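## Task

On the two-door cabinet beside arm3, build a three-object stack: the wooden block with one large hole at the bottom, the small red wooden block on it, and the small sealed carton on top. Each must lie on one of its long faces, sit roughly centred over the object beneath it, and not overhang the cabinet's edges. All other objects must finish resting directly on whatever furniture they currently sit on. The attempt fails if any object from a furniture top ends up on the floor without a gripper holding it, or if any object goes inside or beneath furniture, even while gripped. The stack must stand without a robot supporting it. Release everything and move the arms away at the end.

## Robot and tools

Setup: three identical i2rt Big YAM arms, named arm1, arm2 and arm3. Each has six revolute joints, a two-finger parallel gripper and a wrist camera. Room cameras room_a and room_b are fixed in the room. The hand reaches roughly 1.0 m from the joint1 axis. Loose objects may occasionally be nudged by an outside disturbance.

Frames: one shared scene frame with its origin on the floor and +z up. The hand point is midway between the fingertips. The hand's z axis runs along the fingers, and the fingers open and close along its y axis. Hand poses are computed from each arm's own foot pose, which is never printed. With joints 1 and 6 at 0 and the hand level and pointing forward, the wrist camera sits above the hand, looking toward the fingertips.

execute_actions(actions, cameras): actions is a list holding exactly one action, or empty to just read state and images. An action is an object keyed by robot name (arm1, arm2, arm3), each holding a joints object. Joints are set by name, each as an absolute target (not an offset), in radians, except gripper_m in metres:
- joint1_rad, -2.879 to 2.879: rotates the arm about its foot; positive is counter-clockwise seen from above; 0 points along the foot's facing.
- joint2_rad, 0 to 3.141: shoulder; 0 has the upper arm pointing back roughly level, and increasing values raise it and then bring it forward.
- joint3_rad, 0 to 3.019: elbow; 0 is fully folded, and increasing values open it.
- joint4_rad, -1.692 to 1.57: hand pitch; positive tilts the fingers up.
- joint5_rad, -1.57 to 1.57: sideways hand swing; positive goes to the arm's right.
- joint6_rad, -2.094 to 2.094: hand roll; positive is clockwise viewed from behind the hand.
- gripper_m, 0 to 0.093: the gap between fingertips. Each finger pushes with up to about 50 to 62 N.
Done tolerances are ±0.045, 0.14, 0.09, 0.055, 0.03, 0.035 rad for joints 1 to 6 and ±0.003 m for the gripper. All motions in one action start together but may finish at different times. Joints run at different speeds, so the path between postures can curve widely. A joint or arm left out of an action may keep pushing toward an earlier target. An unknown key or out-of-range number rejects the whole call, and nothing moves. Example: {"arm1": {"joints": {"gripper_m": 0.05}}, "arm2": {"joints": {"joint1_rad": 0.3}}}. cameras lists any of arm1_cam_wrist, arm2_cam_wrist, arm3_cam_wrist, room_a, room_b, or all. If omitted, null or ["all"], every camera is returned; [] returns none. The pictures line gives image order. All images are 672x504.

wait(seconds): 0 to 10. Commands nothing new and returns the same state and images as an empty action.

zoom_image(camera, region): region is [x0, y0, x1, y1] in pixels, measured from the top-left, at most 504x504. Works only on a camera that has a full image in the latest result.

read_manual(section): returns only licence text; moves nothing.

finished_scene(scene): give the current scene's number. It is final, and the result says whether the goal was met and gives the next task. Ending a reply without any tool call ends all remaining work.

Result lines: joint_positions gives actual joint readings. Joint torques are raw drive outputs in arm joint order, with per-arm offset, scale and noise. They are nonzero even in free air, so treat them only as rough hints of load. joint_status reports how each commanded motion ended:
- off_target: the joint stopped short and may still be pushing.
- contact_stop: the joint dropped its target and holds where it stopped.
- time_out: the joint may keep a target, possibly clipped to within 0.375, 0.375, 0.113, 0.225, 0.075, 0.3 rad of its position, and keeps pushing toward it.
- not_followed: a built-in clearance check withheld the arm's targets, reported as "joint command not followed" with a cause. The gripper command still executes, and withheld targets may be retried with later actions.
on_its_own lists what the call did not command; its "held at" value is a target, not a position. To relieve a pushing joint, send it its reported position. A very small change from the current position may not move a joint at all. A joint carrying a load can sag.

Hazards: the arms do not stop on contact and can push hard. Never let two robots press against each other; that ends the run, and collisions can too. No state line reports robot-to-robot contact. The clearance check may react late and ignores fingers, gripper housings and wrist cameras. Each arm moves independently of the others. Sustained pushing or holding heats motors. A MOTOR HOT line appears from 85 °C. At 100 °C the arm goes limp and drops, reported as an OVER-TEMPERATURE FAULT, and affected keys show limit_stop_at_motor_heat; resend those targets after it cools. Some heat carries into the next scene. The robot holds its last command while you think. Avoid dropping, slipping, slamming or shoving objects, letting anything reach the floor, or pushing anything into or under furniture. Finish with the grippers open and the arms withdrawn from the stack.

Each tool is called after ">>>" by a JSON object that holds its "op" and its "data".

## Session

>>> {"op": "execute_actions", "data": {"actions": []}}

Scene clock: 0.00 s.
Joint torques (N m, as the arm reports them, + toward a larger angle): no reading
Motor temperatures (°C, as the motors report them): arm1=[25 27 28 27 24 26] | arm2=[26 26 30 27 25 27] | arm3=[25 26 25 26 27 26]
arm1.joint_positions: joint1_rad=-0.214 joint2_rad=+0.577 joint3_rad=+1.351 joint4_rad=-1.344 joint5_rad=+0.195 joint6_rad=+0.704 gripper_m=+0.095
arm1.joint_status: not commanded
arm1.hand: x=-0.7098 y=+0.8305 z=+1.3495 quat_wxyz=(-0.125, -0.831, +0.266, +0.472) (m; scene frame)
arm2.joint_positions: joint1_rad=+0.571 joint2_rad=+0.523 joint3_rad=+1.328 joint4_rad=-1.502 joint5_rad=+0.238 joint6_rad=+0.396 gripper_m=+0.094
arm2.joint_status: not commanded
arm2.hand: x=-0.2428 y=-0.0641 z=+1.4021 quat_wxyz=(-0.197, -0.867, -0.240, +0.389) (m; scene frame)
arm3.joint_positions: joint1_rad=+0.306 joint2_rad=+0.358 joint3_rad=+1.379 joint4_rad=-1.292 joint5_rad=-0.278 joint6_rad=+0.318 gripper_m=+0.094
arm3.joint_status: not commanded
arm3.hand: x=+0.6551 y=-0.7834 z=+1.4374 quat_wxyz=(-0.423, +0.309, -0.733, -0.434) (m; scene frame)
pictures: arm1_cam_wrist, arm2_cam_wrist, arm3_cam_wrist, room_a, room_b
Images, in order (width x height): arm1_cam_wrist 672x504, arm2_cam_wrist 672x504, arm3_cam_wrist 672x504, room_a 672x504, room_b 672x504.

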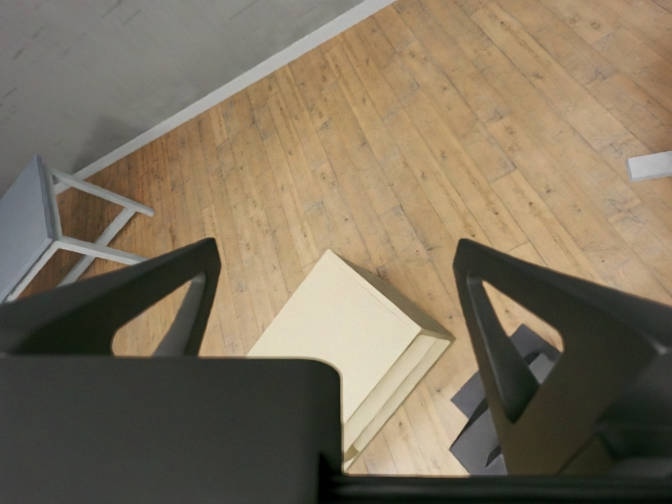

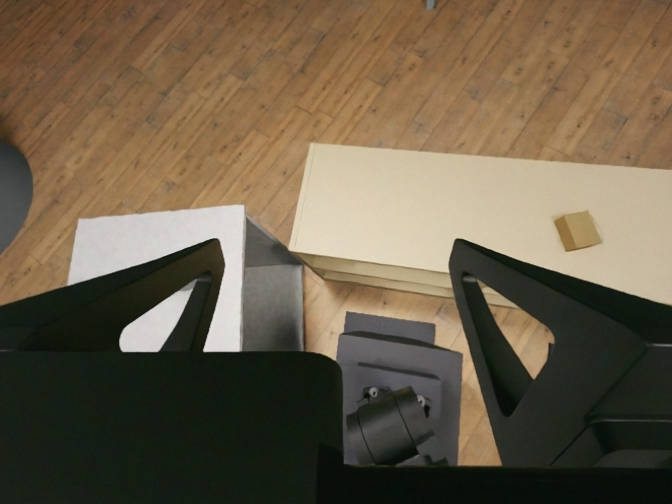

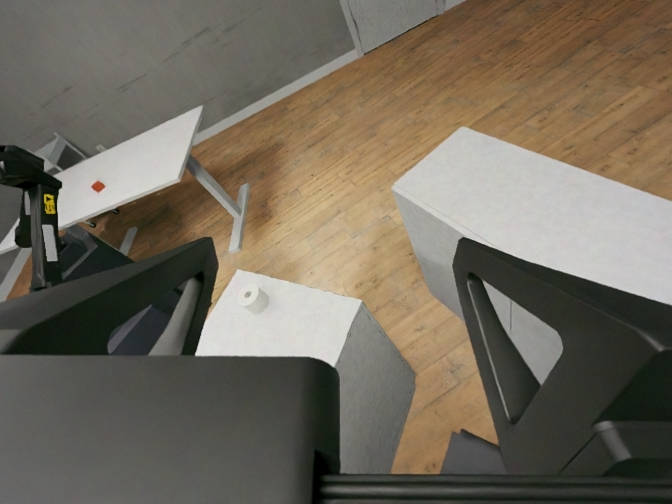

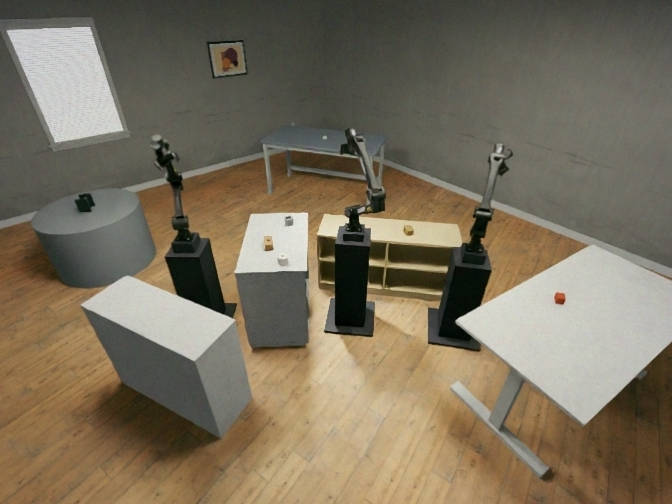

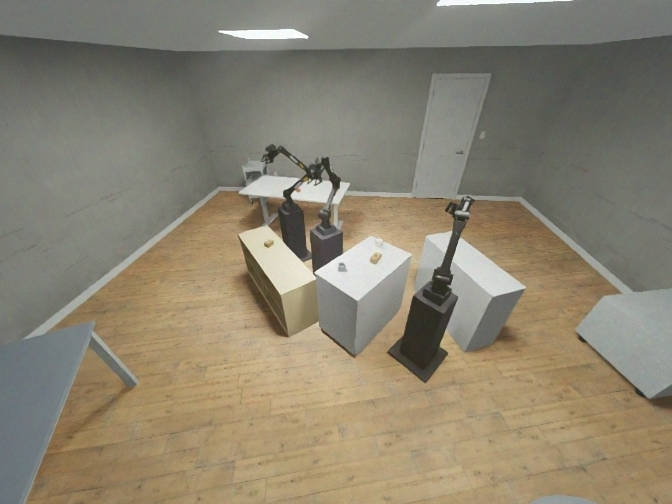

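>>> {"op": "execute_actions", "data": {"actions": [{"arm1":{"joints":{"joint1_rad":-2.2,"joint2_rad":1.3,"joint3_rad":1.3,"joint4_rad":-0.9,"joint5_rad":0,"joint6_rad":0}},"arm2":{"joints":{"joint1_rad":-0.6,"joint2_rad":1.5,"joint3_rad":1.3,"joint4_rad":-0.7,"joint5_rad":0,"joint6_rad":0}},"arm3":{"joints":{"joint1_rad":1.6,"joint2_rad":1.3,"joint3_rad":1.3,"joint4_rad":-0.9,"joint5_rad":0,"joint6_rad":0}}}], "cameras": ["arm1_cam_wrist","arm2_cam_wrist","arm3_cam_wrist"]}}

Scene clock: 4.20 s.
Joint torques (N m, as the arm reports them, + toward a larger angle): arm1=[ 1.12 -9.81  9.24  1.92 -0.05 -0.16] | arm2=[  1.35 -13.99  10.02   2.76  -0.05  -0.02] | arm3=[  0.68 -10.41   9.47   1.86   0.06  -0.01]
Motor temperatures (°C, as the motors report them): arm1=[25 27 29 27 24 26] | arm2=[26 26 30 27 25 27] | arm3=[25 26 26 26 27 26]
arm1.joint_positions: joint1_rad=-2.206 joint2_rad=+1.310 joint3_rad=+1.297 joint4_rad=-0.913 joint5_rad=+0.001 joint6_rad=+0.009 gripper_m=+0.095
arm1.joint_status: all done
arm1.hand: x=-0.3681 y=+1.3450 z=+1.1345 quat_wxyz=(+0.249, -0.582, +0.747, +0.202) (m; scene frame)
arm2.joint_positions: joint1_rad=-0.607 joint2_rad=+1.508 joint3_rad=+1.300 joint4_rad=-0.721 joint5_rad=+0.001 joint6_rad=+0.014 gripper_m=+0.094
arm2.joint_status: all done
arm2.hand: x=-0.7014 y=+0.1459 z=+1.1415 quat_wxyz=(+0.018, -0.946, +0.069, +0.317) (m; scene frame)
arm3.joint_positions: joint1_rad=+1.599 joint2_rad=+1.312 joint3_rad=+1.288 joint4_rad=-0.907 joint5_rad=-0.001 joint6_rad=+0.009 gripper_m=+0.094
arm3.joint_status: all done
arm3.hand: x=+0.3096 y=-0.4895 z=+1.1576 quat_wxyz=(-0.137, +0.843, -0.435, -0.283) (m; scene frame)
pictures: arm1_cam_wrist, arm2_cam_wrist, arm3_cam_wrist
Images, in order (width x height): arm1_cam_wrist 672x504, arm2_cam_wrist 672x504, arm3_cam_wrist 672x504.

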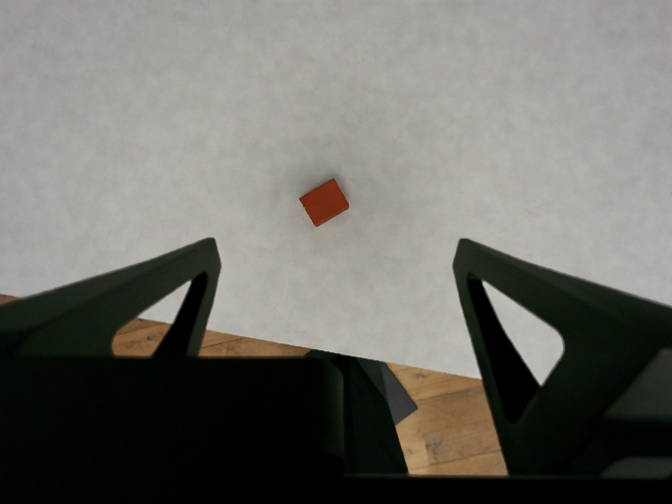

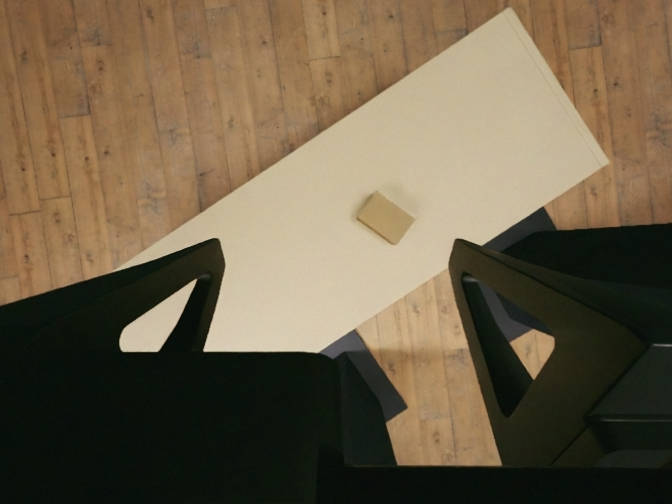

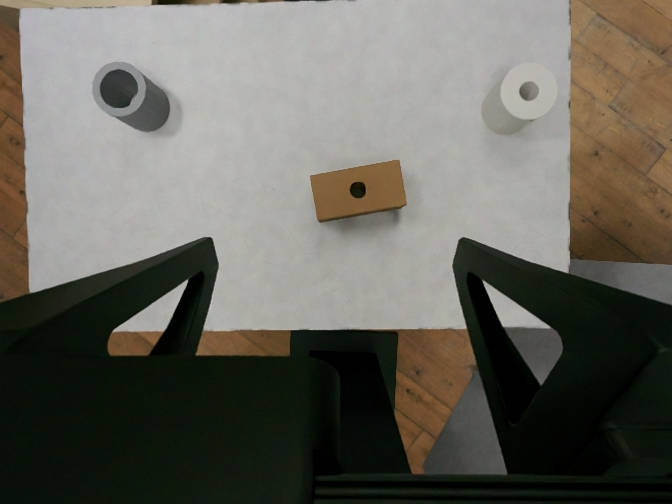

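>>> {"op": "execute_actions", "data": {"actions": [{"arm1":{"joints":{"joint1_rad":-2.17,"joint2_rad":2.04,"joint3_rad":1.53,"joint4_rad":-1.045,"joint6_rad":1.12}},"arm2":{"joints":{"joint1_rad":-0.754,"joint2_rad":2.47,"joint3_rad":1.8,"joint4_rad":-0.87,"joint6_rad":-1.205}},"arm3":{"joints":{"joint1_rad":1.55,"joint2_rad":2.03,"joint3_rad":1.615,"joint4_rad":-1.13,"joint6_rad":1.36}}}], "cameras": ["arm1_cam_wrist","arm2_cam_wrist","arm3_cam_wrist"]}}

Scene clock: 12.13 s.
Joint torques (N m, as the arm reports them, + toward a larger angle): arm1=[  0.88 -17.77   8.46  -0.43   0.02   0.06] | arm2=[  0.97 -22.4    9.46  -0.08  -0.11  -0.03] | arm3=[  0.   -18.48   8.43  -0.01   0.12   0.17]
Motor temperatures (°C, as the motors report them): arm1=[25 28 30 27 24 26] | arm2=[26 27 32 27 25 27] | arm3=[25 27 27 26 27 26]
arm1.joint_positions: joint1_rad=-2.172 joint2_rad=+2.044 joint3_rad=+1.509 joint4_rad=-1.036 joint5_rad=+0.001 joint6_rad=+1.111 gripper_m=+0.095
arm1.joint_status: all done
arm1.hand: x=-0.3747 y=+1.4143 z=+0.8185 quat_wxyz=(-0.002, -0.129, +0.992, +0.005) (m; scene frame)
arm2.joint_positions: joint1_rad=-0.757 joint2_rad=+2.467 joint3_rad=+1.771 joint4_rad=-0.862 joint5_rad=+0.000 joint6_rad=-1.191 gripper_m=+0.094
arm2.joint_status: all done
arm2.hand: x=-0.7523 y=+0.2503 z=+0.7283 quat_wxyz=(+0.005, -0.898, -0.439, +0.008) (m; scene frame)
arm3.joint_positions: joint1_rad=+1.559 joint2_rad=+2.039 joint3_rad=+1.594 joint4_rad=-1.125 joint5_rad=-0.001 joint6_rad=+1.349 gripper_m=+0.094
arm3.joint_status: all done
arm3.hand: x=+0.2806 y=-0.4134 z=+0.8772 quat_wxyz=(+0.005, +0.395, -0.919, +0.000) (m; scene frame)
pictures: arm1_cam_wrist, arm2_cam_wrist, arm3_cam_wrist
Images, in order (width x height): arm1_cam_wrist 672x504, arm2_cam_wrist 672x504, arm3_cam_wrist 672x504.

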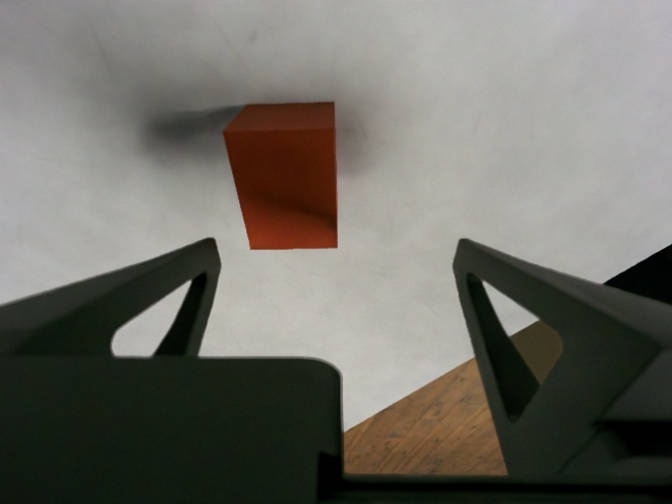

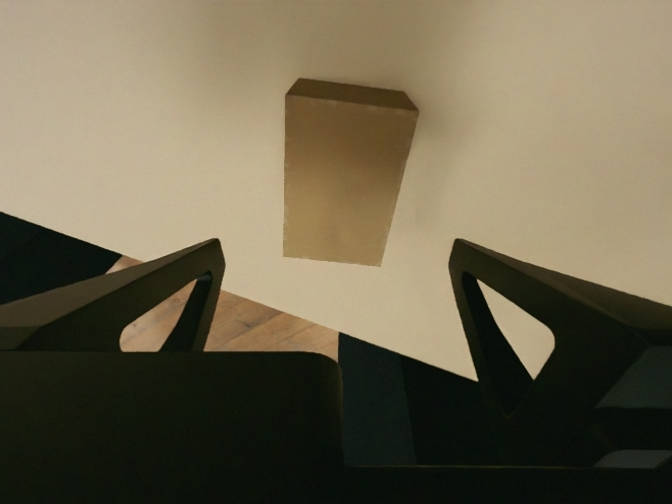

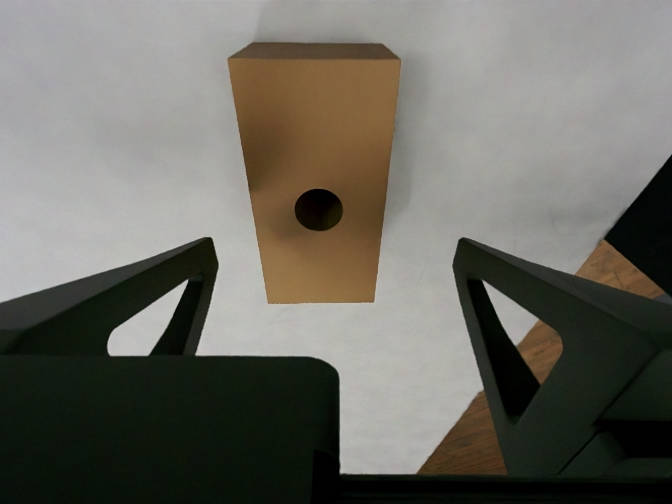

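>>> {"op": "execute_actions", "data": {"actions": [{"arm1":{"joints":{"joint1_rad":-2.15,"joint2_rad":2.185,"joint3_rad":1.58,"joint4_rad":-0.925}},"arm2":{"joints":{"joint1_rad":-0.775,"joint2_rad":2.605,"joint4_rad":-0.71,"joint6_rad":-1.09}},"arm3":{"joints":{"joint1_rad":1.58,"joint2_rad":2.15,"joint4_rad":-1.015}}}], "cameras": ["arm1_cam_wrist","arm2_cam_wrist","arm3_cam_wrist"]}}

>>> {"op": "execute_actions", "data": {"actions": [{"arm1":{"joints":{"gripper_m":0.02}},"arm2":{"joints":{"gripper_m":0.03}},"arm3":{"joints":{"gripper_m":0.03}}}], "cameras": []}}

>>> {"op": "execute_actions", "data": {"actions": [{"arm1":{"joints":{"joint2_rad":2.0,"joint4_rad":-1.12}},"arm2":{"joints":{"joint2_rad":2.0,"joint4_rad":-1.34}},"arm3":{"joints":{"joint2_rad":1.8,"joint4_rad":-1.36}}}], "cameras": []}}

>>> {"op": "execute_actions", "data": {"actions": [{"arm1":{"joints":{"joint1_rad":0.75,"joint6_rad":0.7}},"arm2":{"joints":{"joint1_rad":1.5,"joint6_rad":-1.57}},"arm3":{"joints":{"joint1_rad":0.0,"joint6_rad":0}}}]}}

Scene clock: 18.90 s.
Joint torques (N m, as the arm reports them, + toward a larger angle): arm1=[  1.01 -18.84   8.82   0.51   0.07   0.03] | arm2=[  0.4  -22.76   8.     1.03  -0.14   0.21] | arm3=[  1.96 -19.5    7.92   0.57   0.11   0.15]
Motor temperatures (°C, as the motors report them): arm1=[25 28 31 27 24 26] | arm2=[26 28 32 27 25 27] | arm3=[25 27 27 26 27 26]
arm1.joint_positions: joint1_rad=-2.154 joint2_rad=+2.189 joint3_rad=+1.549 joint4_rad=-0.936 joint5_rad=+0.000 joint6_rad=+1.113 gripper_m=+0.095
arm1.joint_status: all done
arm1.hand: x=-0.3824 y=+1.4352 z=+0.7489 quat_wxyz=(-0.004, -0.137, +0.991, +0.003) (m; scene frame)
arm2.joint_positions: joint1_rad=-0.770 joint2_rad=+2.612 joint3_rad=+1.777 joint4_rad=-0.725 joint5_rad=+0.000 joint6_rad=-1.104 gripper_m=+0.094
arm2.joint_status: all done
arm2.hand: x=-0.7364 y=+0.2544 z=+0.6387 quat_wxyz=(+0.004, -0.919, -0.394, +0.007) (m; scene frame)
arm3.joint_positions: joint1_rad=+1.565 joint2_rad=+2.155 joint3_rad=+1.594 joint4_rad=-1.023 joint5_rad=-0.001 joint6_rad=+1.350 gripper_m=+0.094
arm3.joint_status: all done
arm3.hand: x=+0.2717 y=-0.4084 z=+0.8096 quat_wxyz=(+0.004, +0.397, -0.918, +0.008) (m; scene frame)
pictures: arm1_cam_wrist, arm2_cam_wrist, arm3_cam_wrist
Images, in order (width x height): arm1_cam_wrist 672x504, arm2_cam_wrist 672x504, arm3_cam_wrist 672x504.

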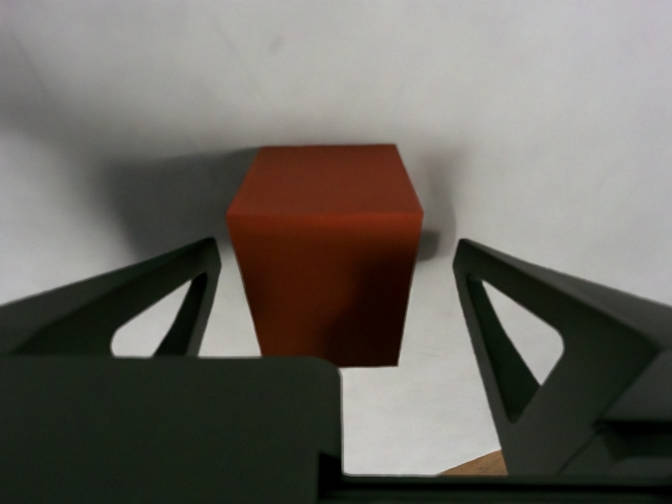

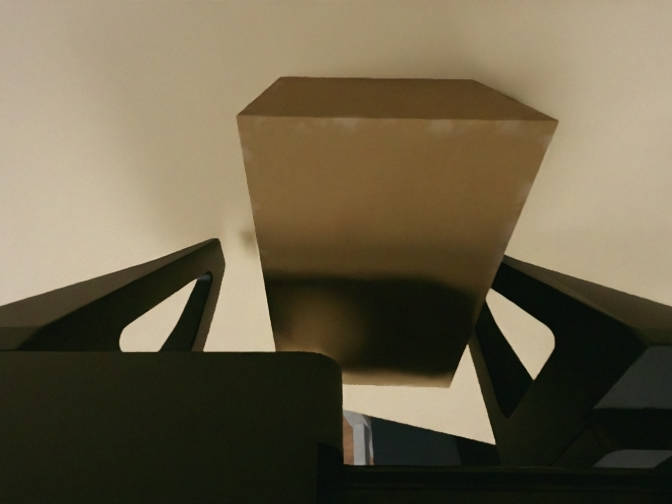

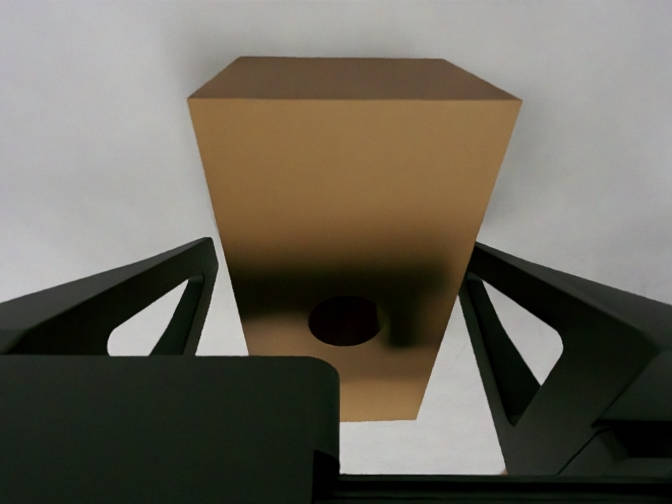

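Scene clock: 19.57 s.
Joint torques (N m, as the arm reports them, + toward a larger angle): arm1=[  1.05 -18.83   8.81   0.48   0.06   0.03] | arm2=[  0.16 -23.24   7.99   0.94  -0.13   0.22] | arm3=[  2.01 -19.19   7.97   0.51   0.16   0.17]
Motor temperatures (°C, as the motors report them): arm1=[25 28 31 27 24 26] | arm2=[26 28 32 27 25 27] | arm3=[25 27 27 26 27 26]
arm1.joint_positions: joint1_rad=-2.154 joint2_rad=+2.189 joint3_rad=+1.549 joint4_rad=-0.935 joint5_rad=+0.000 joint6_rad=+1.113 gripper_m=+0.045
arm1.joint_status: gripper_m off_target (ended at +0.045, target +0.020)
arm1.hand: x=-0.3823 y=+1.4354 z=+0.7489 quat_wxyz=(-0.003, -0.137, +0.991, +0.003) (m; scene frame)
arm2.joint_positions: joint1_rad=-0.770 joint2_rad=+2.612 joint3_rad=+1.777 joint4_rad=-0.722 joint5_rad=+0.001 joint6_rad=-1.103 gripper_m=+0.059
arm2.joint_status: gripper_m off_target (ended at +0.059, target +0.030)
arm2.hand: x=-0.7371 y=+0.2547 z=+0.6390 quat_wxyz=(+0.005, -0.919, -0.393, +0.008) (m; scene frame)
arm3.joint_positions: joint1_rad=+1.565 joint2_rad=+2.155 joint3_rad=+1.594 joint4_rad=-1.021 joint5_rad=-0.001 joint6_rad=+1.351 gripper_m=+0.059
arm3.joint_status: gripper_m off_target (ended at +0.059, target +0.030)
arm3.hand: x=+0.2715 y=-0.4080 z=+0.8096 quat_wxyz=(+0.004, +0.397, -0.918, +0.007) (m; scene frame)
pictures: none
No camera images: the call's "cameras" was empty. Leave "cameras" out to get every camera's image.

Scene clock: 21.27 s.
Joint torques (N m, as the arm reports them, + toward a larger angle): arm1=[  1.07 -17.14   9.68  -0.54   0.06   0.03] | arm2=[  0.17 -20.57  10.07  -0.26  -0.13   0.19] | arm3=[  1.68 -17.15   8.96  -0.04   0.12   0.17]
Motor temperatures (°C, as the motors report them): arm1=[25 28 31 27 24 26] | arm2=[26 28 32 27 25 27] | arm3=[25 27 28 26 27 26]
arm1.joint_positions: joint1_rad=-2.154 joint2_rad=+2.000 joint3_rad=+1.549 joint4_rad=-1.109 joint5_rad=+0.000 joint6_rad=+1.113 gripper_m=+0.045
arm1.joint_status: all done
arm1.hand: x=-0.3841 y=+1.4203 z=+0.8572 quat_wxyz=(-0.001, -0.137, +0.991, +0.011) (m; scene frame)
arm2.joint_positions: joint1_rad=-0.770 joint2_rad=+2.011 joint3_rad=+1.788 joint4_rad=-1.327 joint5_rad=+0.001 joint6_rad=-1.103 gripper_m=+0.059
arm2.joint_status: all done
arm2.hand: x=-0.7157 y=+0.2495 z=+1.0184 quat_wxyz=(+0.007, -0.919, -0.393, +0.010) (m; scene frame)
arm3.joint_positions: joint1_rad=+1.565 joint2_rad=+1.814 joint3_rad=+1.594 joint4_rad=-1.355 joint5_rad=-0.001 joint6_rad=+1.351 gripper_m=+0.059
arm3.joint_status: all done
arm3.hand: x=+0.3051 y=-0.4543 z=+1.0019 quat_wxyz=(+0.004, +0.397, -0.918, +0.003) (m; scene frame)
pictures: none
No camera images: the call's "cameras" was empty. Leave "cameras" out to get every camera's image.

Scene clock: 24.00 s.
Joint torques (N m, as the arm reports them, + toward a larger angle): arm1=[  0.15 -17.45   9.58  -0.53   0.14  -0.12] | arm2=[ -0.26 -20.81   9.99  -0.33  -0.07  -0.03] | arm3=[  1.14 -17.14   9.09  -0.26  -0.01  -0.02]
Motor temperatures (°C, as the motors report them): arm1=[25 29 31 27 24 26] | arm2=[26 28 32 27 25 27] | arm3=[25 28 28 26 27 26]
arm1.joint_positions: joint1_rad=+0.754 joint2_rad=+2.000 joint3_rad=+1.549 joint4_rad=-1.109 joint5_rad=-0.002 joint6_rad=+0.707 gripper_m=+0.044
arm1.joint_status: all done
arm1.hand: x=-0.7298 y=+0.3055 z=+0.8483 quat_wxyz=(+0.001, -0.975, -0.222, +0.005) (m; scene frame)
arm2.joint_positions: joint1_rad=+1.500 joint2_rad=+2.011 joint3_rad=+1.788 joint4_rad=-1.327 joint5_rad=-0.001 joint6_rad=-1.557 gripper_m=+0.060
arm2.joint_status: all done
arm2.hand: x=+0.1243 y=-0.5038 z=+1.0157 quat_wxyz=(+0.000, +0.194, -0.981, +0.010) (m; scene frame)
arm3.joint_positions: joint1_rad=-0.005 joint2_rad=+1.815 joint3_rad=+1.594 joint4_rad=-1.352 joint5_rad=+0.002 joint6_rad=+0.010 gripper_m=+0.059
arm3.joint_status: all done
arm3.hand: x=+1.0706 y=-0.6009 z=+0.9968 quat_wxyz=(+0.005, +0.289, -0.957, +0.003) (m; scene frame)
pictures: arm1_cam_wrist, arm2_cam_wrist, arm3_cam_wrist, room_a, room_b
Images, in order (width x height): arm1_cam_wrist 672x504, arm2_cam_wrist 672x504, arm3_cam_wrist 672x504, room_a 672x504, room_b 672x504.

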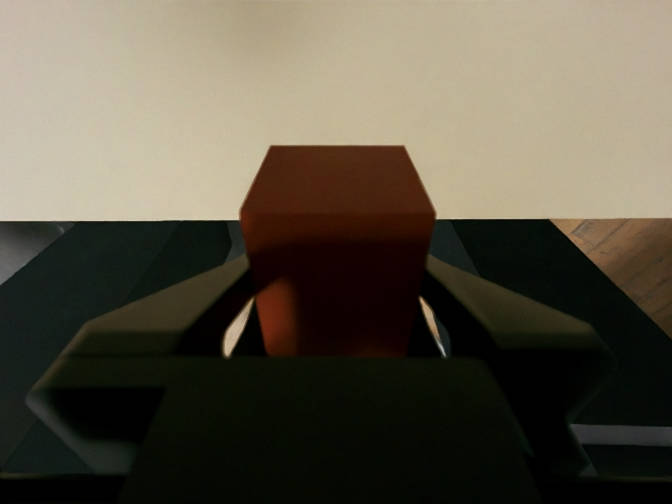

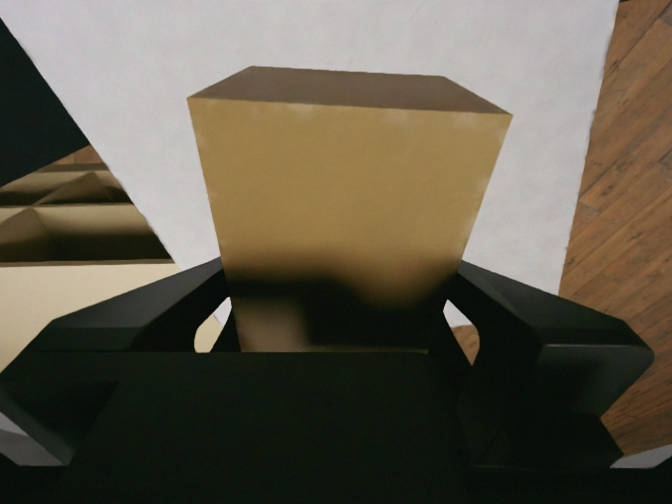

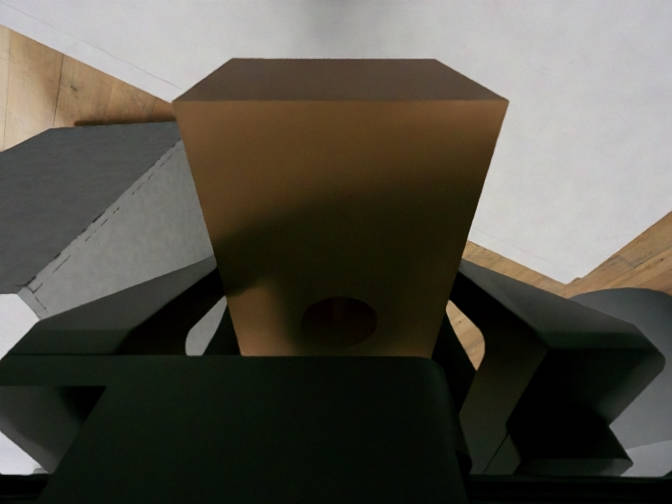

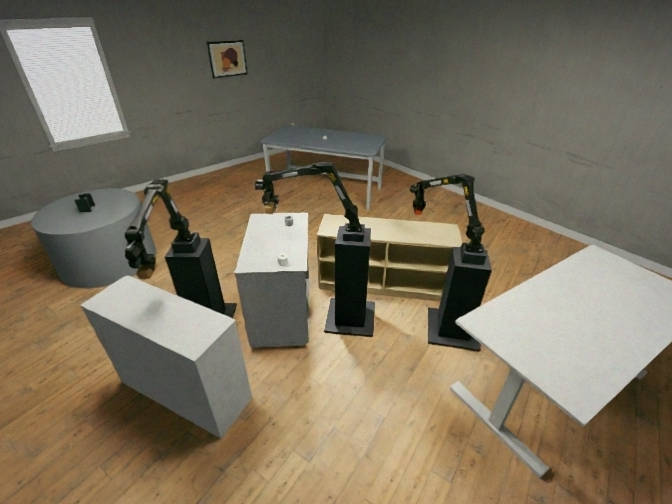

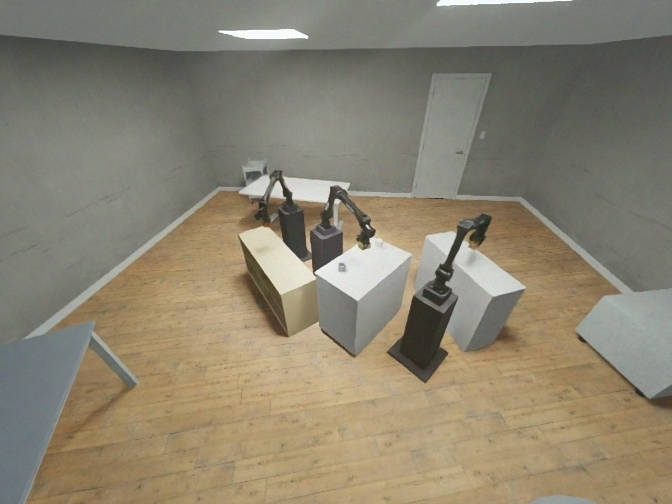

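>>> {"op": "execute_actions", "data": {"actions": [{"arm1":{"joints":{"joint2_rad":2.325,"joint4_rad":-0.76}},"arm2":{"joints":{"joint2_rad":2.3,"joint4_rad":-1.01}},"arm3":{"joints":{"joint2_rad":2.13,"joint4_rad":-0.985,"joint6_rad":-1.05}}}], "cameras": []}}

>>> {"op": "execute_actions", "data": {"actions": [{"arm1":{"joints":{"joint2_rad":2.4}},"arm2":{"joints":{"joint2_rad":2.38}},"arm3":{"joints":{"joint2_rad":2.22}}}], "cameras": ["arm3_cam_wrist","room_a"]}}

Scene clock: 28.17 s.
Joint torques (N m, as the arm reports them, + toward a larger angle): arm1=[  0.16 -20.45   7.72   0.62   0.14  -0.11] | arm2=[  0.79 -22.8    8.9    0.97  -0.18  -0.02] | arm3=[  1.06 -21.64   7.84   0.49  -0.11  -0.04]
Motor temperatures (°C, as the motors report them): arm1=[25 29 32 27 24 26] | arm2=[26 28 33 27 25 27] | arm3=[25 28 28 26 27 26]
arm1.joint_positions: joint1_rad=+0.753 joint2_rad=+2.341 joint3_rad=+1.552 joint4_rad=-0.772 joint5_rad=-0.003 joint6_rad=+0.705 gripper_m=+0.045
arm1.joint_status: all done
arm1.hand: x=-0.7390 y=+0.2913 z=+0.6521 quat_wxyz=(+0.001, -0.975, -0.222, +0.004) (m; scene frame)
arm2.joint_positions: joint1_rad=+1.500 joint2_rad=+2.308 joint3_rad=+1.787 joint4_rad=-1.024 joint5_rad=+0.002 joint6_rad=-1.557 gripper_m=+0.060
arm2.joint_status: all done
arm2.hand: x=+0.1395 y=-0.5433 z=+0.8312 quat_wxyz=(+0.001, +0.194, -0.981, +0.014) (m; scene frame)
arm3.joint_positions: joint1_rad=-0.005 joint2_rad=+2.165 joint3_rad=+1.594 joint4_rad=-0.993 joint5_rad=+0.002 joint6_rad=-1.039 gripper_m=+0.059
arm3.joint_status: all done
arm3.hand: x=+1.1201 y=-0.5672 z=+0.7979 quat_wxyz=(+0.002, +0.730, -0.684, +0.001) (m; scene frame)
pictures: none
No camera images: the call's "cameras" was empty. Leave "cameras" out to get every camera's image.

Scene clock: 28.97 s.
Joint torques (N m, as the arm reports them, + toward a larger angle): arm1=[  0.26 -16.77   7.31   0.44   0.11  -0.11] | arm2=[  0.17 -19.04   8.64   0.57  -0.23  -0.04] | arm3=[  0.83 -16.12   7.7    0.37  -0.11  -0.03]
Motor temperatures (°C, as the motors report them): arm1=[25 29 32 27 24 26] | arm2=[26 28 33 27 25 27] | arm3=[25 28 28 26 27 26]
arm1.joint_positions: joint1_rad=+0.753 joint2_rad=+2.370 joint3_rad=+1.555 joint4_rad=-0.770 joint5_rad=-0.002 joint6_rad=+0.705 gripper_m=+0.045
arm1.joint_status: all done
arm1.hand: x=-0.7369 y=+0.2973 z=+0.6365 quat_wxyz=(+0.010, -0.975, -0.222, -0.003) (m; scene frame)
arm2.joint_positions: joint1_rad=+1.500 joint2_rad=+2.347 joint3_rad=+1.788 joint4_rad=-1.019 joint5_rad=+0.003 joint6_rad=-1.557 gripper_m=+0.060
arm2.joint_status: all done
arm2.hand: x=+0.1366 y=-0.5370 z=+0.8070 quat_wxyz=(+0.005, +0.194, -0.981, -0.003) (m; scene frame)
arm3.joint_positions: joint1_rad=-0.005 joint2_rad=+2.181 joint3_rad=+1.595 joint4_rad=-0.991 joint5_rad=+0.003 joint6_rad=-1.041 gripper_m=+0.059
arm3.joint_status: all done
arm3.hand: x=+1.1183 y=-0.5684 z=+0.7889 quat_wxyz=(+0.008, +0.731, -0.683, +0.000) (m; scene frame)
pictures: arm3_cam_wrist, room_a
Images, in order (width x height): arm3_cam_wrist 672x504, room_a 672x504.

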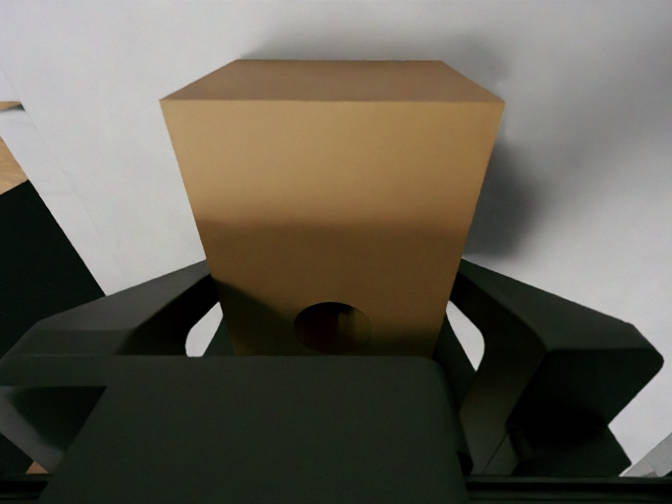

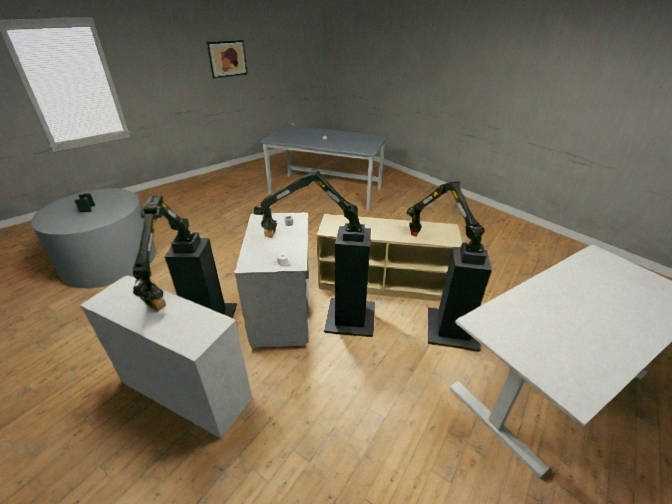

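>>> {"op": "execute_actions", "data": {"actions": [{"arm1":{"joints":{"gripper_m":0.093,"joint2_rad":2.37}},"arm2":{"joints":{"gripper_m":0.093,"joint2_rad":2.35}},"arm3":{"joints":{"gripper_m":0.093,"joint2_rad":2.18}}}], "cameras": []}}

>>> {"op": "execute_actions", "data": {"actions": [{"arm1":{"joints":{"joint2_rad":1.9,"joint4_rad":-1.1}},"arm2":{"joints":{"joint2_rad":2.1,"joint4_rad":-1.2}},"arm3":{"joints":{"joint2_rad":1.75,"joint4_rad":-1.35}}}], "cameras": []}}

>>> {"op": "execute_actions", "data": {"actions": [{"arm1":{"joints":{"joint1_rad":-1.5,"joint2_rad":1.2}},"arm2":{"joints":{"joint1_rad":-0.811,"joint3_rad":1.885,"joint6_rad":-0.77}}}], "cameras": []}}

>>> {"op": "execute_actions", "data": {"actions": [{"arm2":{"joints":{"joint2_rad":2.55,"joint4_rad":-0.87}}}], "cameras": ["arm2_cam_wrist"]}}

Scene clock: 33.33 s.
Joint torques (N m, as the arm reports them, + toward a larger angle): arm1=[  0.33 -19.16   7.29   0.44   0.11  -0.1 ] | arm2=[ -0.25 -21.37   8.64   0.7   -0.19  -0.01] | arm3=[  0.31 -19.39   7.73   0.41  -0.13  -0.01]
Motor temperatures (°C, as the motors report them): arm1=[25 29 32 27 24 26] | arm2=[26 28 33 27 25 27] | arm3=[25 28 28 26 27 26]
arm1.joint_positions: joint1_rad=+0.753 joint2_rad=+2.370 joint3_rad=+1.555 joint4_rad=-0.770 joint5_rad=-0.001 joint6_rad=+0.705 gripper_m=+0.093
arm1.joint_status: all done
arm1.hand: x=-0.7369 y=+0.2973 z=+0.6365 quat_wxyz=(+0.011, -0.975, -0.222, -0.002) (m; scene frame)
arm2.joint_positions: joint1_rad=+1.500 joint2_rad=+2.346 joint3_rad=+1.788 joint4_rad=-1.019 joint5_rad=+0.002 joint6_rad=-1.557 gripper_m=+0.093
arm2.joint_status: all done
arm2.hand: x=+0.1367 y=-0.5370 z=+0.8072 quat_wxyz=(+0.004, +0.194, -0.981, -0.003) (m; scene frame)
arm3.joint_positions: joint1_rad=-0.005 joint2_rad=+2.181 joint3_rad=+1.595 joint4_rad=-0.991 joint5_rad=+0.002 joint6_rad=-1.041 gripper_m=+0.093
arm3.joint_status: all done
arm3.hand: x=+1.1184 y=-0.5681 z=+0.7891 quat_wxyz=(+0.008, +0.731, -0.683, +0.000) (m; scene frame)
pictures: none
No camera images: the call's "cameras" was empty. Leave "cameras" out to get every camera's image.

Scene clock: 34.93 s.
Joint torques (N m, as the arm reports them, + toward a larger angle): arm1=[  0.27 -17.43   9.08  -0.23   0.11  -0.11] | arm2=[  0.19 -20.76   9.85  -0.28  -0.22  -0.01] | arm3=[  0.89 -14.93   8.92   0.08  -0.09  -0.03]
Motor temperatures (°C, as the motors report them): arm1=[25 29 32 27 24 26] | arm2=[26 28 33 27 25 27] | arm3=[25 28 28 26 27 26]
arm1.joint_positions: joint1_rad=+0.753 joint2_rad=+1.908 joint3_rad=+1.562 joint4_rad=-1.089 joint5_rad=-0.001 joint6_rad=+0.705 gripper_m=+0.093
arm1.joint_status: all done
arm1.hand: x=-0.7370 y=+0.2904 z=+0.9069 quat_wxyz=(-0.049, -0.973, -0.222, +0.042) (m; scene frame)
arm2.joint_positions: joint1_rad=+1.500 joint2_rad=+2.095 joint3_rad=+1.788 joint4_rad=-1.185 joint5_rad=+0.002 joint6_rad=-1.557 gripper_m=+0.093
arm2.joint_status: all done
arm2.hand: x=+0.1359 y=-0.5330 z=+0.9659 quat_wxyz=(-0.005, +0.194, -0.980, +0.039) (m; scene frame)
arm3.joint_positions: joint1_rad=-0.005 joint2_rad=+1.747 joint3_rad=+1.601 joint4_rad=-1.343 joint5_rad=+0.002 joint6_rad=-1.041 gripper_m=+0.093
arm3.joint_status: all done
arm3.hand: x=+1.0720 y=-0.5995 z=+1.0354 quat_wxyz=(-0.035, +0.730, -0.682, +0.009) (m; scene frame)
pictures: none
No camera images: the call's "cameras" was empty. Leave "cameras" out to get every camera's image.

Scene clock: 37.43 s.
Joint torques (N m, as the arm reports them, + toward a larger angle): arm1=[ 0.85 -7.73 10.06  1.01  0.   -0.16] | arm2=[  0.11 -20.87  12.11   0.15  -0.14   0.23] | arm3=[  0.7  -15.47   8.73  -0.02  -0.08   0.01]
Motor temperatures (°C, as the motors report them): arm1=[25 29 32 27 24 26] | arm2=[26 29 33 27 25 27] | arm3=[25 28 28 26 27 26]
arm1.joint_positions: joint1_rad=-1.503 joint2_rad=+1.210 joint3_rad=+1.562 joint4_rad=-1.089 joint5_rad=+0.001 joint6_rad=+0.705 gripper_m=+0.093
arm1.joint_status: all done
arm1.hand: x=-0.7100 y=+1.2780 z=+1.2993 quat_wxyz=(+0.081, -0.563, +0.717, +0.402) (m; scene frame)
arm2.joint_positions: joint1_rad=-0.809 joint2_rad=+2.095 joint3_rad=+1.850 joint4_rad=-1.188 joint5_rad=+0.002 joint6_rad=-0.782 gripper_m=+0.093
arm2.joint_status: all done
arm2.hand: x=-0.7577 y=+0.2897 z=+0.9929 quat_wxyz=(+0.037, -0.973, -0.222, +0.061) (m; scene frame)
arm3.joint_positions: joint1_rad=-0.005 joint2_rad=+1.747 joint3_rad=+1.601 joint4_rad=-1.343 joint5_rad=+0.002 joint6_rad=-1.041 gripper_m=+0.093
arm3.joint_status: not commanded
arm3.hand: x=+1.0720 y=-0.5995 z=+1.0354 quat_wxyz=(-0.035, +0.730, -0.682, +0.009) (m; scene frame)
pictures: none
No camera images: the call's "cameras" was empty. Leave "cameras" out to get every camera's image.

Scene clock: 38.90 s.
Joint torques (N m, as the arm reports them, + toward a larger angle): arm1=[ 0.85 -7.72 10.07  1.    0.   -0.16] | arm2=[  0.23 -22.76   8.26   0.91  -0.18   0.21] | arm3=[  1.13 -15.11   8.79   0.13  -0.09  -0.01]
Motor temperatures (°C, as the motors report them): arm1=[25 29 32 27 24 26] | arm2=[26 29 33 27 25 27] | arm3=[25 28 28 26 27 26]
arm1.joint_positions: joint1_rad=-1.503 joint2_rad=+1.210 joint3_rad=+1.562 joint4_rad=-1.089 joint5_rad=+0.001 joint6_rad=+0.705 gripper_m=+0.093
arm1.joint_status: not commanded
arm1.hand: x=-0.7100 y=+1.2780 z=+1.2993 quat_wxyz=(+0.081, -0.563, +0.717, +0.402) (m; scene frame)
arm2.joint_positions: joint1_rad=-0.809 joint2_rad=+2.549 joint3_rad=+1.870 joint4_rad=-0.881 joint5_rad=+0.002 joint6_rad=-0.784 gripper_m=+0.093
arm2.joint_status: all done
arm2.hand: x=-0.7581 y=+0.2890 z=+0.7044 quat_wxyz=(+0.003, -0.975, -0.223, +0.006) (m; scene frame)
arm3.joint_positions: joint1_rad=-0.005 joint2_rad=+1.747 joint3_rad=+1.601 joint4_rad=-1.343 joint5_rad=+0.002 joint6_rad=-1.041 gripper_m=+0.093
arm3.joint_status: not commanded
arm3.hand: x=+1.0720 y=-0.5995 z=+1.0354 quat_wxyz=(-0.035, +0.730, -0.682, +0.009) (m; scene frame)
pictures: arm2_cam_wrist
Images, in order (width x height): arm2_cam_wrist 672x504.

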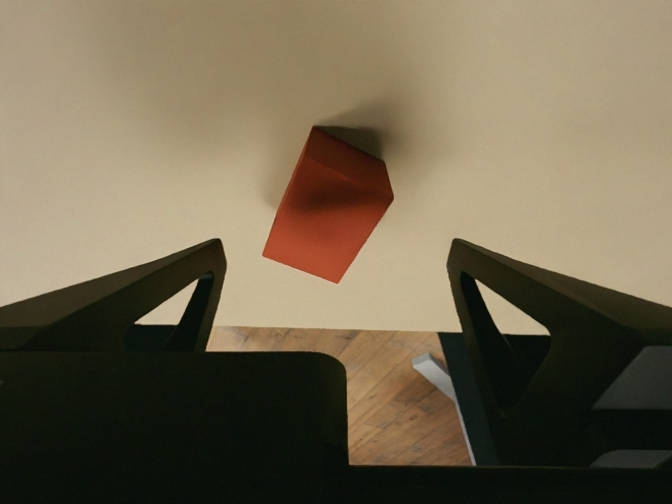

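>>> {"op": "execute_actions", "data": {"actions": [{"arm2":{"joints":{"joint1_rad":-0.83,"joint2_rad":2.65,"joint4_rad":-0.77,"joint6_rad":-0.36}}}], "cameras": ["arm2_cam_wrist"]}}

>>> {"op": "execute_actions", "data": {"actions": [{"arm2":{"joints":{"gripper_m":0.02}}}], "cameras": []}}

>>> {"op": "execute_actions", "data": {"actions": [{"arm2":{"joints":{"joint2_rad":2.05,"joint3_rad":1.8,"joint4_rad":-1.3}}}], "cameras": []}}

>>> {"op": "execute_actions", "data": {"actions": [{"arm2":{"joints":{"joint1_rad":1.8,"joint6_rad":0}}}], "cameras": []}}

>>> {"op": "execute_actions", "data": {"actions": [{"arm2":{"joints":{"joint2_rad":2.31,"joint4_rad":-1.01}}}], "cameras": []}}

>>> {"op": "execute_actions", "data": {"actions": [{"arm2":{"joints":{"joint2_rad":2.39}}}], "cameras": ["arm2_cam_wrist","room_a"]}}

Scene clock: 45.17 s.
Joint torques (N m, as the arm reports them, + toward a larger angle): arm1=[ 0.86 -7.7  10.07  1.    0.   -0.16] | arm2=[  0.32 -23.3    7.65   1.06  -0.13   0.2 ] | arm3=[  0.87 -15.16   8.75   0.08  -0.08   0.01]
Motor temperatures (°C, as the motors report them): arm1=[25 29 33 27 24 26] | arm2=[26 29 33 27 25 27] | arm3=[25 28 28 26 27 26]
arm1.joint_positions: joint1_rad=-1.503 joint2_rad=+1.210 joint3_rad=+1.562 joint4_rad=-1.089 joint5_rad=+0.001 joint6_rad=+0.705 gripper_m=+0.093
arm1.joint_status: not commanded
arm1.hand: x=-0.7100 y=+1.2780 z=+1.2993 quat_wxyz=(+0.081, -0.563, +0.717, +0.402) (m; scene frame)
arm2.joint_positions: joint1_rad=-0.826 joint2_rad=+2.655 joint3_rad=+1.870 joint4_rad=-0.784 joint5_rad=+0.002 joint6_rad=-0.374 gripper_m=+0.093
arm2.joint_status: all done
arm2.hand: x=-0.7408 y=+0.2944 z=+0.6365 quat_wxyz=(+0.000, -1.000, -0.012, +0.003) (m; scene frame)
arm3.joint_positions: joint1_rad=-0.005 joint2_rad=+1.747 joint3_rad=+1.601 joint4_rad=-1.343 joint5_rad=+0.002 joint6_rad=-1.041 gripper_m=+0.093
arm3.joint_status: not commanded
arm3.hand: x=+1.0720 y=-0.5995 z=+1.0354 quat_wxyz=(-0.035, +0.730, -0.682, +0.009) (m; scene frame)
pictures: arm2_cam_wrist
Images, in order (width x height): arm2_cam_wrist 672x504.

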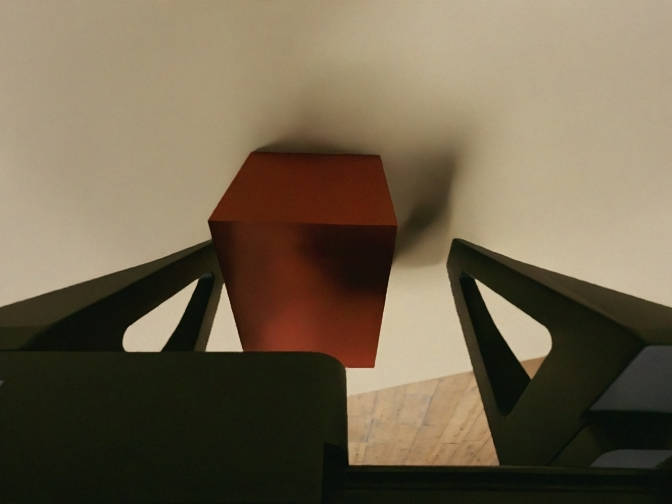

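Scene clock: 45.83 s.
Joint torques (N m, as the arm reports them, + toward a larger angle): arm1=[ 0.86 -7.71 10.07  1.01  0.   -0.16] | arm2=[  0.3  -23.54   7.66   0.98  -0.12   0.18] | arm3=[  1.36 -15.12   8.71   0.01  -0.09   0.  ]
Motor temperatures (°C, as the motors report them): arm1=[25 28 33 27 24 26] | arm2=[26 29 33 27 25 27] | arm3=[25 28 28 26 27 26]
arm1.joint_positions: joint1_rad=-1.503 joint2_rad=+1.210 joint3_rad=+1.562 joint4_rad=-1.089 joint5_rad=+0.001 joint6_rad=+0.705 gripper_m=+0.093
arm1.joint_status: not commanded
arm1.hand: x=-0.7100 y=+1.2780 z=+1.2993 quat_wxyz=(+0.081, -0.563, +0.717, +0.402) (m; scene frame)
arm2.joint_positions: joint1_rad=-0.826 joint2_rad=+2.655 joint3_rad=+1.870 joint4_rad=-0.784 joint5_rad=+0.001 joint6_rad=-0.373 gripper_m=+0.045
arm2.joint_status: gripper_m off_target (ended at +0.045, target +0.020)
arm2.hand: x=-0.7410 y=+0.2943 z=+0.6365 quat_wxyz=(+0.000, -1.000, -0.011, +0.003) (m; scene frame)
arm3.joint_positions: joint1_rad=-0.005 joint2_rad=+1.747 joint3_rad=+1.601 joint4_rad=-1.343 joint5_rad=+0.002 joint6_rad=-1.041 gripper_m=+0.093
arm3.joint_status: not commanded
arm3.hand: x=+1.0720 y=-0.5995 z=+1.0354 quat_wxyz=(-0.035, +0.730, -0.682, +0.009) (m; scene frame)
pictures: none
No camera images: the call's "cameras" was empty. Leave "cameras" out to get every camera's image.

Scene clock: 47.53 s.
Joint torques (N m, as the arm reports them, + toward a larger angle): arm1=[ 0.84 -7.71 10.06  1.01  0.   -0.16] | arm2=[  0.57 -21.06   9.59  -0.22  -0.13   0.21] | arm3=[  1.41 -15.38   8.77  -0.01  -0.08  -0.02]
Motor temperatures (°C, as the motors report them): arm1=[25 28 33 27 24 26] | arm2=[26 29 33 27 25 27] | arm3=[25 28 28 26 27 26]
arm1.joint_positions: joint1_rad=-1.503 joint2_rad=+1.210 joint3_rad=+1.562 joint4_rad=-1.089 joint5_rad=+0.001 joint6_rad=+0.705 gripper_m=+0.093
arm1.joint_status: not commanded
arm1.hand: x=-0.7100 y=+1.2780 z=+1.2993 quat_wxyz=(+0.081, -0.563, +0.717, +0.402) (m; scene frame)
arm2.joint_positions: joint1_rad=-0.826 joint2_rad=+2.060 joint3_rad=+1.790 joint4_rad=-1.286 joint5_rad=+0.001 joint6_rad=-0.373 gripper_m=+0.045
arm2.joint_status: all done
arm2.hand: x=-0.7135 y=+0.2856 z=+0.9899 quat_wxyz=(+0.002, -1.000, -0.011, +0.009) (m; scene frame)
arm3.joint_positions: joint1_rad=-0.005 joint2_rad=+1.747 joint3_rad=+1.601 joint4_rad=-1.343 joint5_rad=+0.002 joint6_rad=-1.041 gripper_m=+0.093
arm3.joint_status: not commanded
arm3.hand: x=+1.0720 y=-0.5995 z=+1.0354 quat_wxyz=(-0.035, +0.730, -0.682, +0.009) (m; scene frame)
pictures: none
No camera images: the call's "cameras" was empty. Leave "cameras" out to get every camera's image.

Scene clock: 50.17 s.
Joint torques (N m, as the arm reports them, + toward a larger angle): arm1=[ 0.88 -7.72 10.06  1.    0.   -0.16] | arm2=[  0.37 -21.03   9.69  -0.26   0.04   0.22] | arm3=[  0.73 -15.25   8.77  -0.07  -0.08  -0.02]
Motor temperatures (°C, as the motors report them): arm1=[25 28 33 27 24 26] | arm2=[26 29 33 27 25 27] | arm3=[25 28 28 26 27 26]
arm1.joint_positions: joint1_rad=-1.503 joint2_rad=+1.210 joint3_rad=+1.562 joint4_rad=-1.089 joint5_rad=+0.001 joint6_rad=+0.705 gripper_m=+0.093
arm1.joint_status: not commanded
arm1.hand: x=-0.7100 y=+1.2780 z=+1.2993 quat_wxyz=(+0.081, -0.563, +0.717, +0.402) (m; scene frame)
arm2.joint_positions: joint1_rad=+1.799 joint2_rad=+2.060 joint3_rad=+1.790 joint4_rad=-1.286 joint5_rad=-0.002 joint6_rad=-0.013 gripper_m=+0.045
arm2.joint_status: all done
arm2.hand: x=+0.2880 y=-0.4134 z=+0.9863 quat_wxyz=(-0.005, -0.414, -0.910, +0.004) (m; scene frame)
arm3.joint_positions: joint1_rad=-0.005 joint2_rad=+1.747 joint3_rad=+1.601 joint4_rad=-1.343 joint5_rad=+0.002 joint6_rad=-1.041 gripper_m=+0.093
arm3.joint_status: not commanded
arm3.hand: x=+1.0720 y=-0.5995 z=+1.0354 quat_wxyz=(-0.035, +0.730, -0.682, +0.009) (m; scene frame)
pictures: none
No camera images: the call's "cameras" was empty. Leave "cameras" out to get every camera's image.

Scene clock: 51.43 s.
Joint torques (N m, as the arm reports them, + toward a larger angle): arm1=[ 0.87 -7.7  10.08  1.01  0.   -0.16] | arm2=[  0.39 -23.08   8.75   1.16   0.04   0.19] | arm3=[  0.83 -15.25   8.79   0.    -0.12  -0.01]
Motor temperatures (°C, as the motors report them): arm1=[25 28 33 27 24 26] | arm2=[26 29 33 27 25 27] | arm3=[25 28 29 26 27 26]
arm1.joint_positions: joint1_rad=-1.503 joint2_rad=+1.210 joint3_rad=+1.562 joint4_rad=-1.089 joint5_rad=+0.001 joint6_rad=+0.705 gripper_m=+0.093
arm1.joint_status: not commanded
arm1.hand: x=-0.7100 y=+1.2780 z=+1.2993 quat_wxyz=(+0.081, -0.563, +0.717, +0.402) (m; scene frame)
arm2.joint_positions: joint1_rad=+1.799 joint2_rad=+2.320 joint3_rad=+1.790 joint4_rad=-1.025 joint5_rad=-0.002 joint6_rad=-0.013 gripper_m=+0.044
arm2.joint_status: all done
arm2.hand: x=+0.3076 y=-0.4377 z=+0.8237 quat_wxyz=(-0.006, -0.414, -0.910, +0.004) (m; scene frame)
arm3.joint_positions: joint1_rad=-0.005 joint2_rad=+1.747 joint3_rad=+1.601 joint4_rad=-1.343 joint5_rad=+0.002 joint6_rad=-1.041 gripper_m=+0.093
arm3.joint_status: not commanded
arm3.hand: x=+1.0720 y=-0.5995 z=+1.0354 quat_wxyz=(-0.035, +0.730, -0.682, +0.009) (m; scene frame)
pictures: none
No camera images: the call's "cameras" was empty. Leave "cameras" out to get every camera's image.

Scene clock: 52.07 s.
Joint torques (N m, as the arm reports them, + toward a larger angle): arm1=[ 0.86 -7.71 10.07  1.    0.   -0.16] | arm2=[  0.73 -19.21   8.49   0.79   0.09   0.22] | arm3=[  1.01 -15.28   8.78   0.03  -0.09   0.  ]
Motor temperatures (°C, as the motors report them): arm1=[25 28 33 27 24 26] | arm2=[26 29 33 27 25 27] | arm3=[25 28 29 26 27 26]
arm1.joint_positions: joint1_rad=-1.503 joint2_rad=+1.210 joint3_rad=+1.562 joint4_rad=-1.089 joint5_rad=+0.001 joint6_rad=+0.705 gripper_m=+0.093
arm1.joint_status: not commanded
arm1.hand: x=-0.7100 y=+1.2780 z=+1.2993 quat_wxyz=(+0.081, -0.563, +0.717, +0.402) (m; scene frame)
arm2.joint_positions: joint1_rad=+1.799 joint2_rad=+2.353 joint3_rad=+1.790 joint4_rad=-1.022 joint5_rad=-0.002 joint6_rad=-0.013 gripper_m=+0.044
arm2.joint_status: all done
arm2.hand: x=+0.3033 y=-0.4329 z=+0.8028 quat_wxyz=(+0.008, -0.414, -0.910, -0.002) (m; scene frame)
arm3.joint_positions: joint1_rad=-0.005 joint2_rad=+1.747 joint3_rad=+1.601 joint4_rad=-1.343 joint5_rad=+0.002 joint6_rad=-1.041 gripper_m=+0.093
arm3.joint_status: not commanded
arm3.hand: x=+1.0720 y=-0.5995 z=+1.0354 quat_wxyz=(-0.035, +0.730, -0.682, +0.009) (m; scene frame)
pictures: arm2_cam_wrist, room_a
Images, in order (width x height): arm2_cam_wrist 672x504, room_a 672x504.

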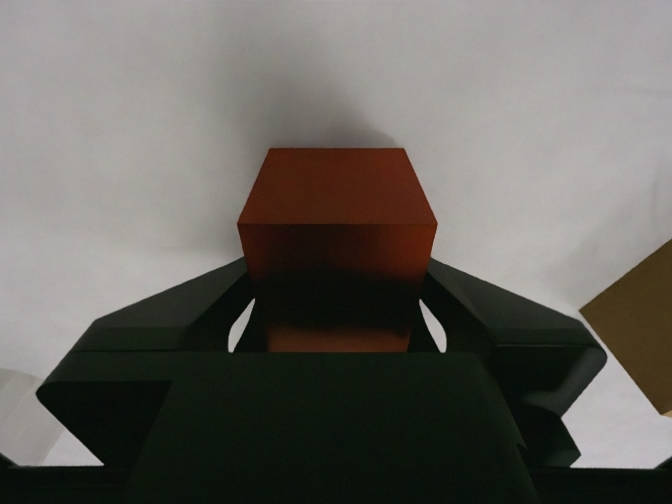

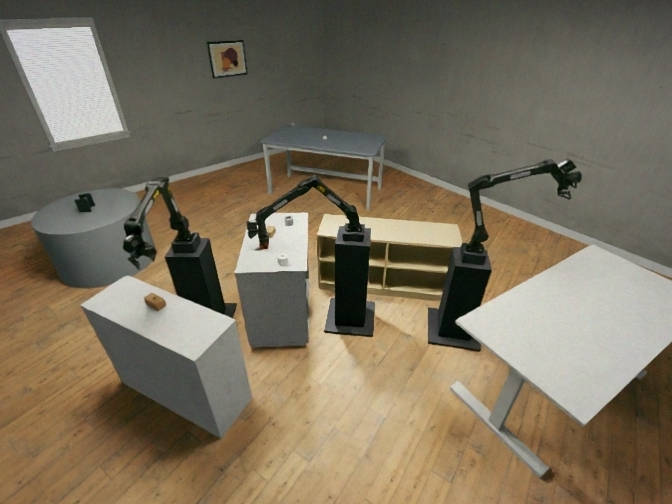

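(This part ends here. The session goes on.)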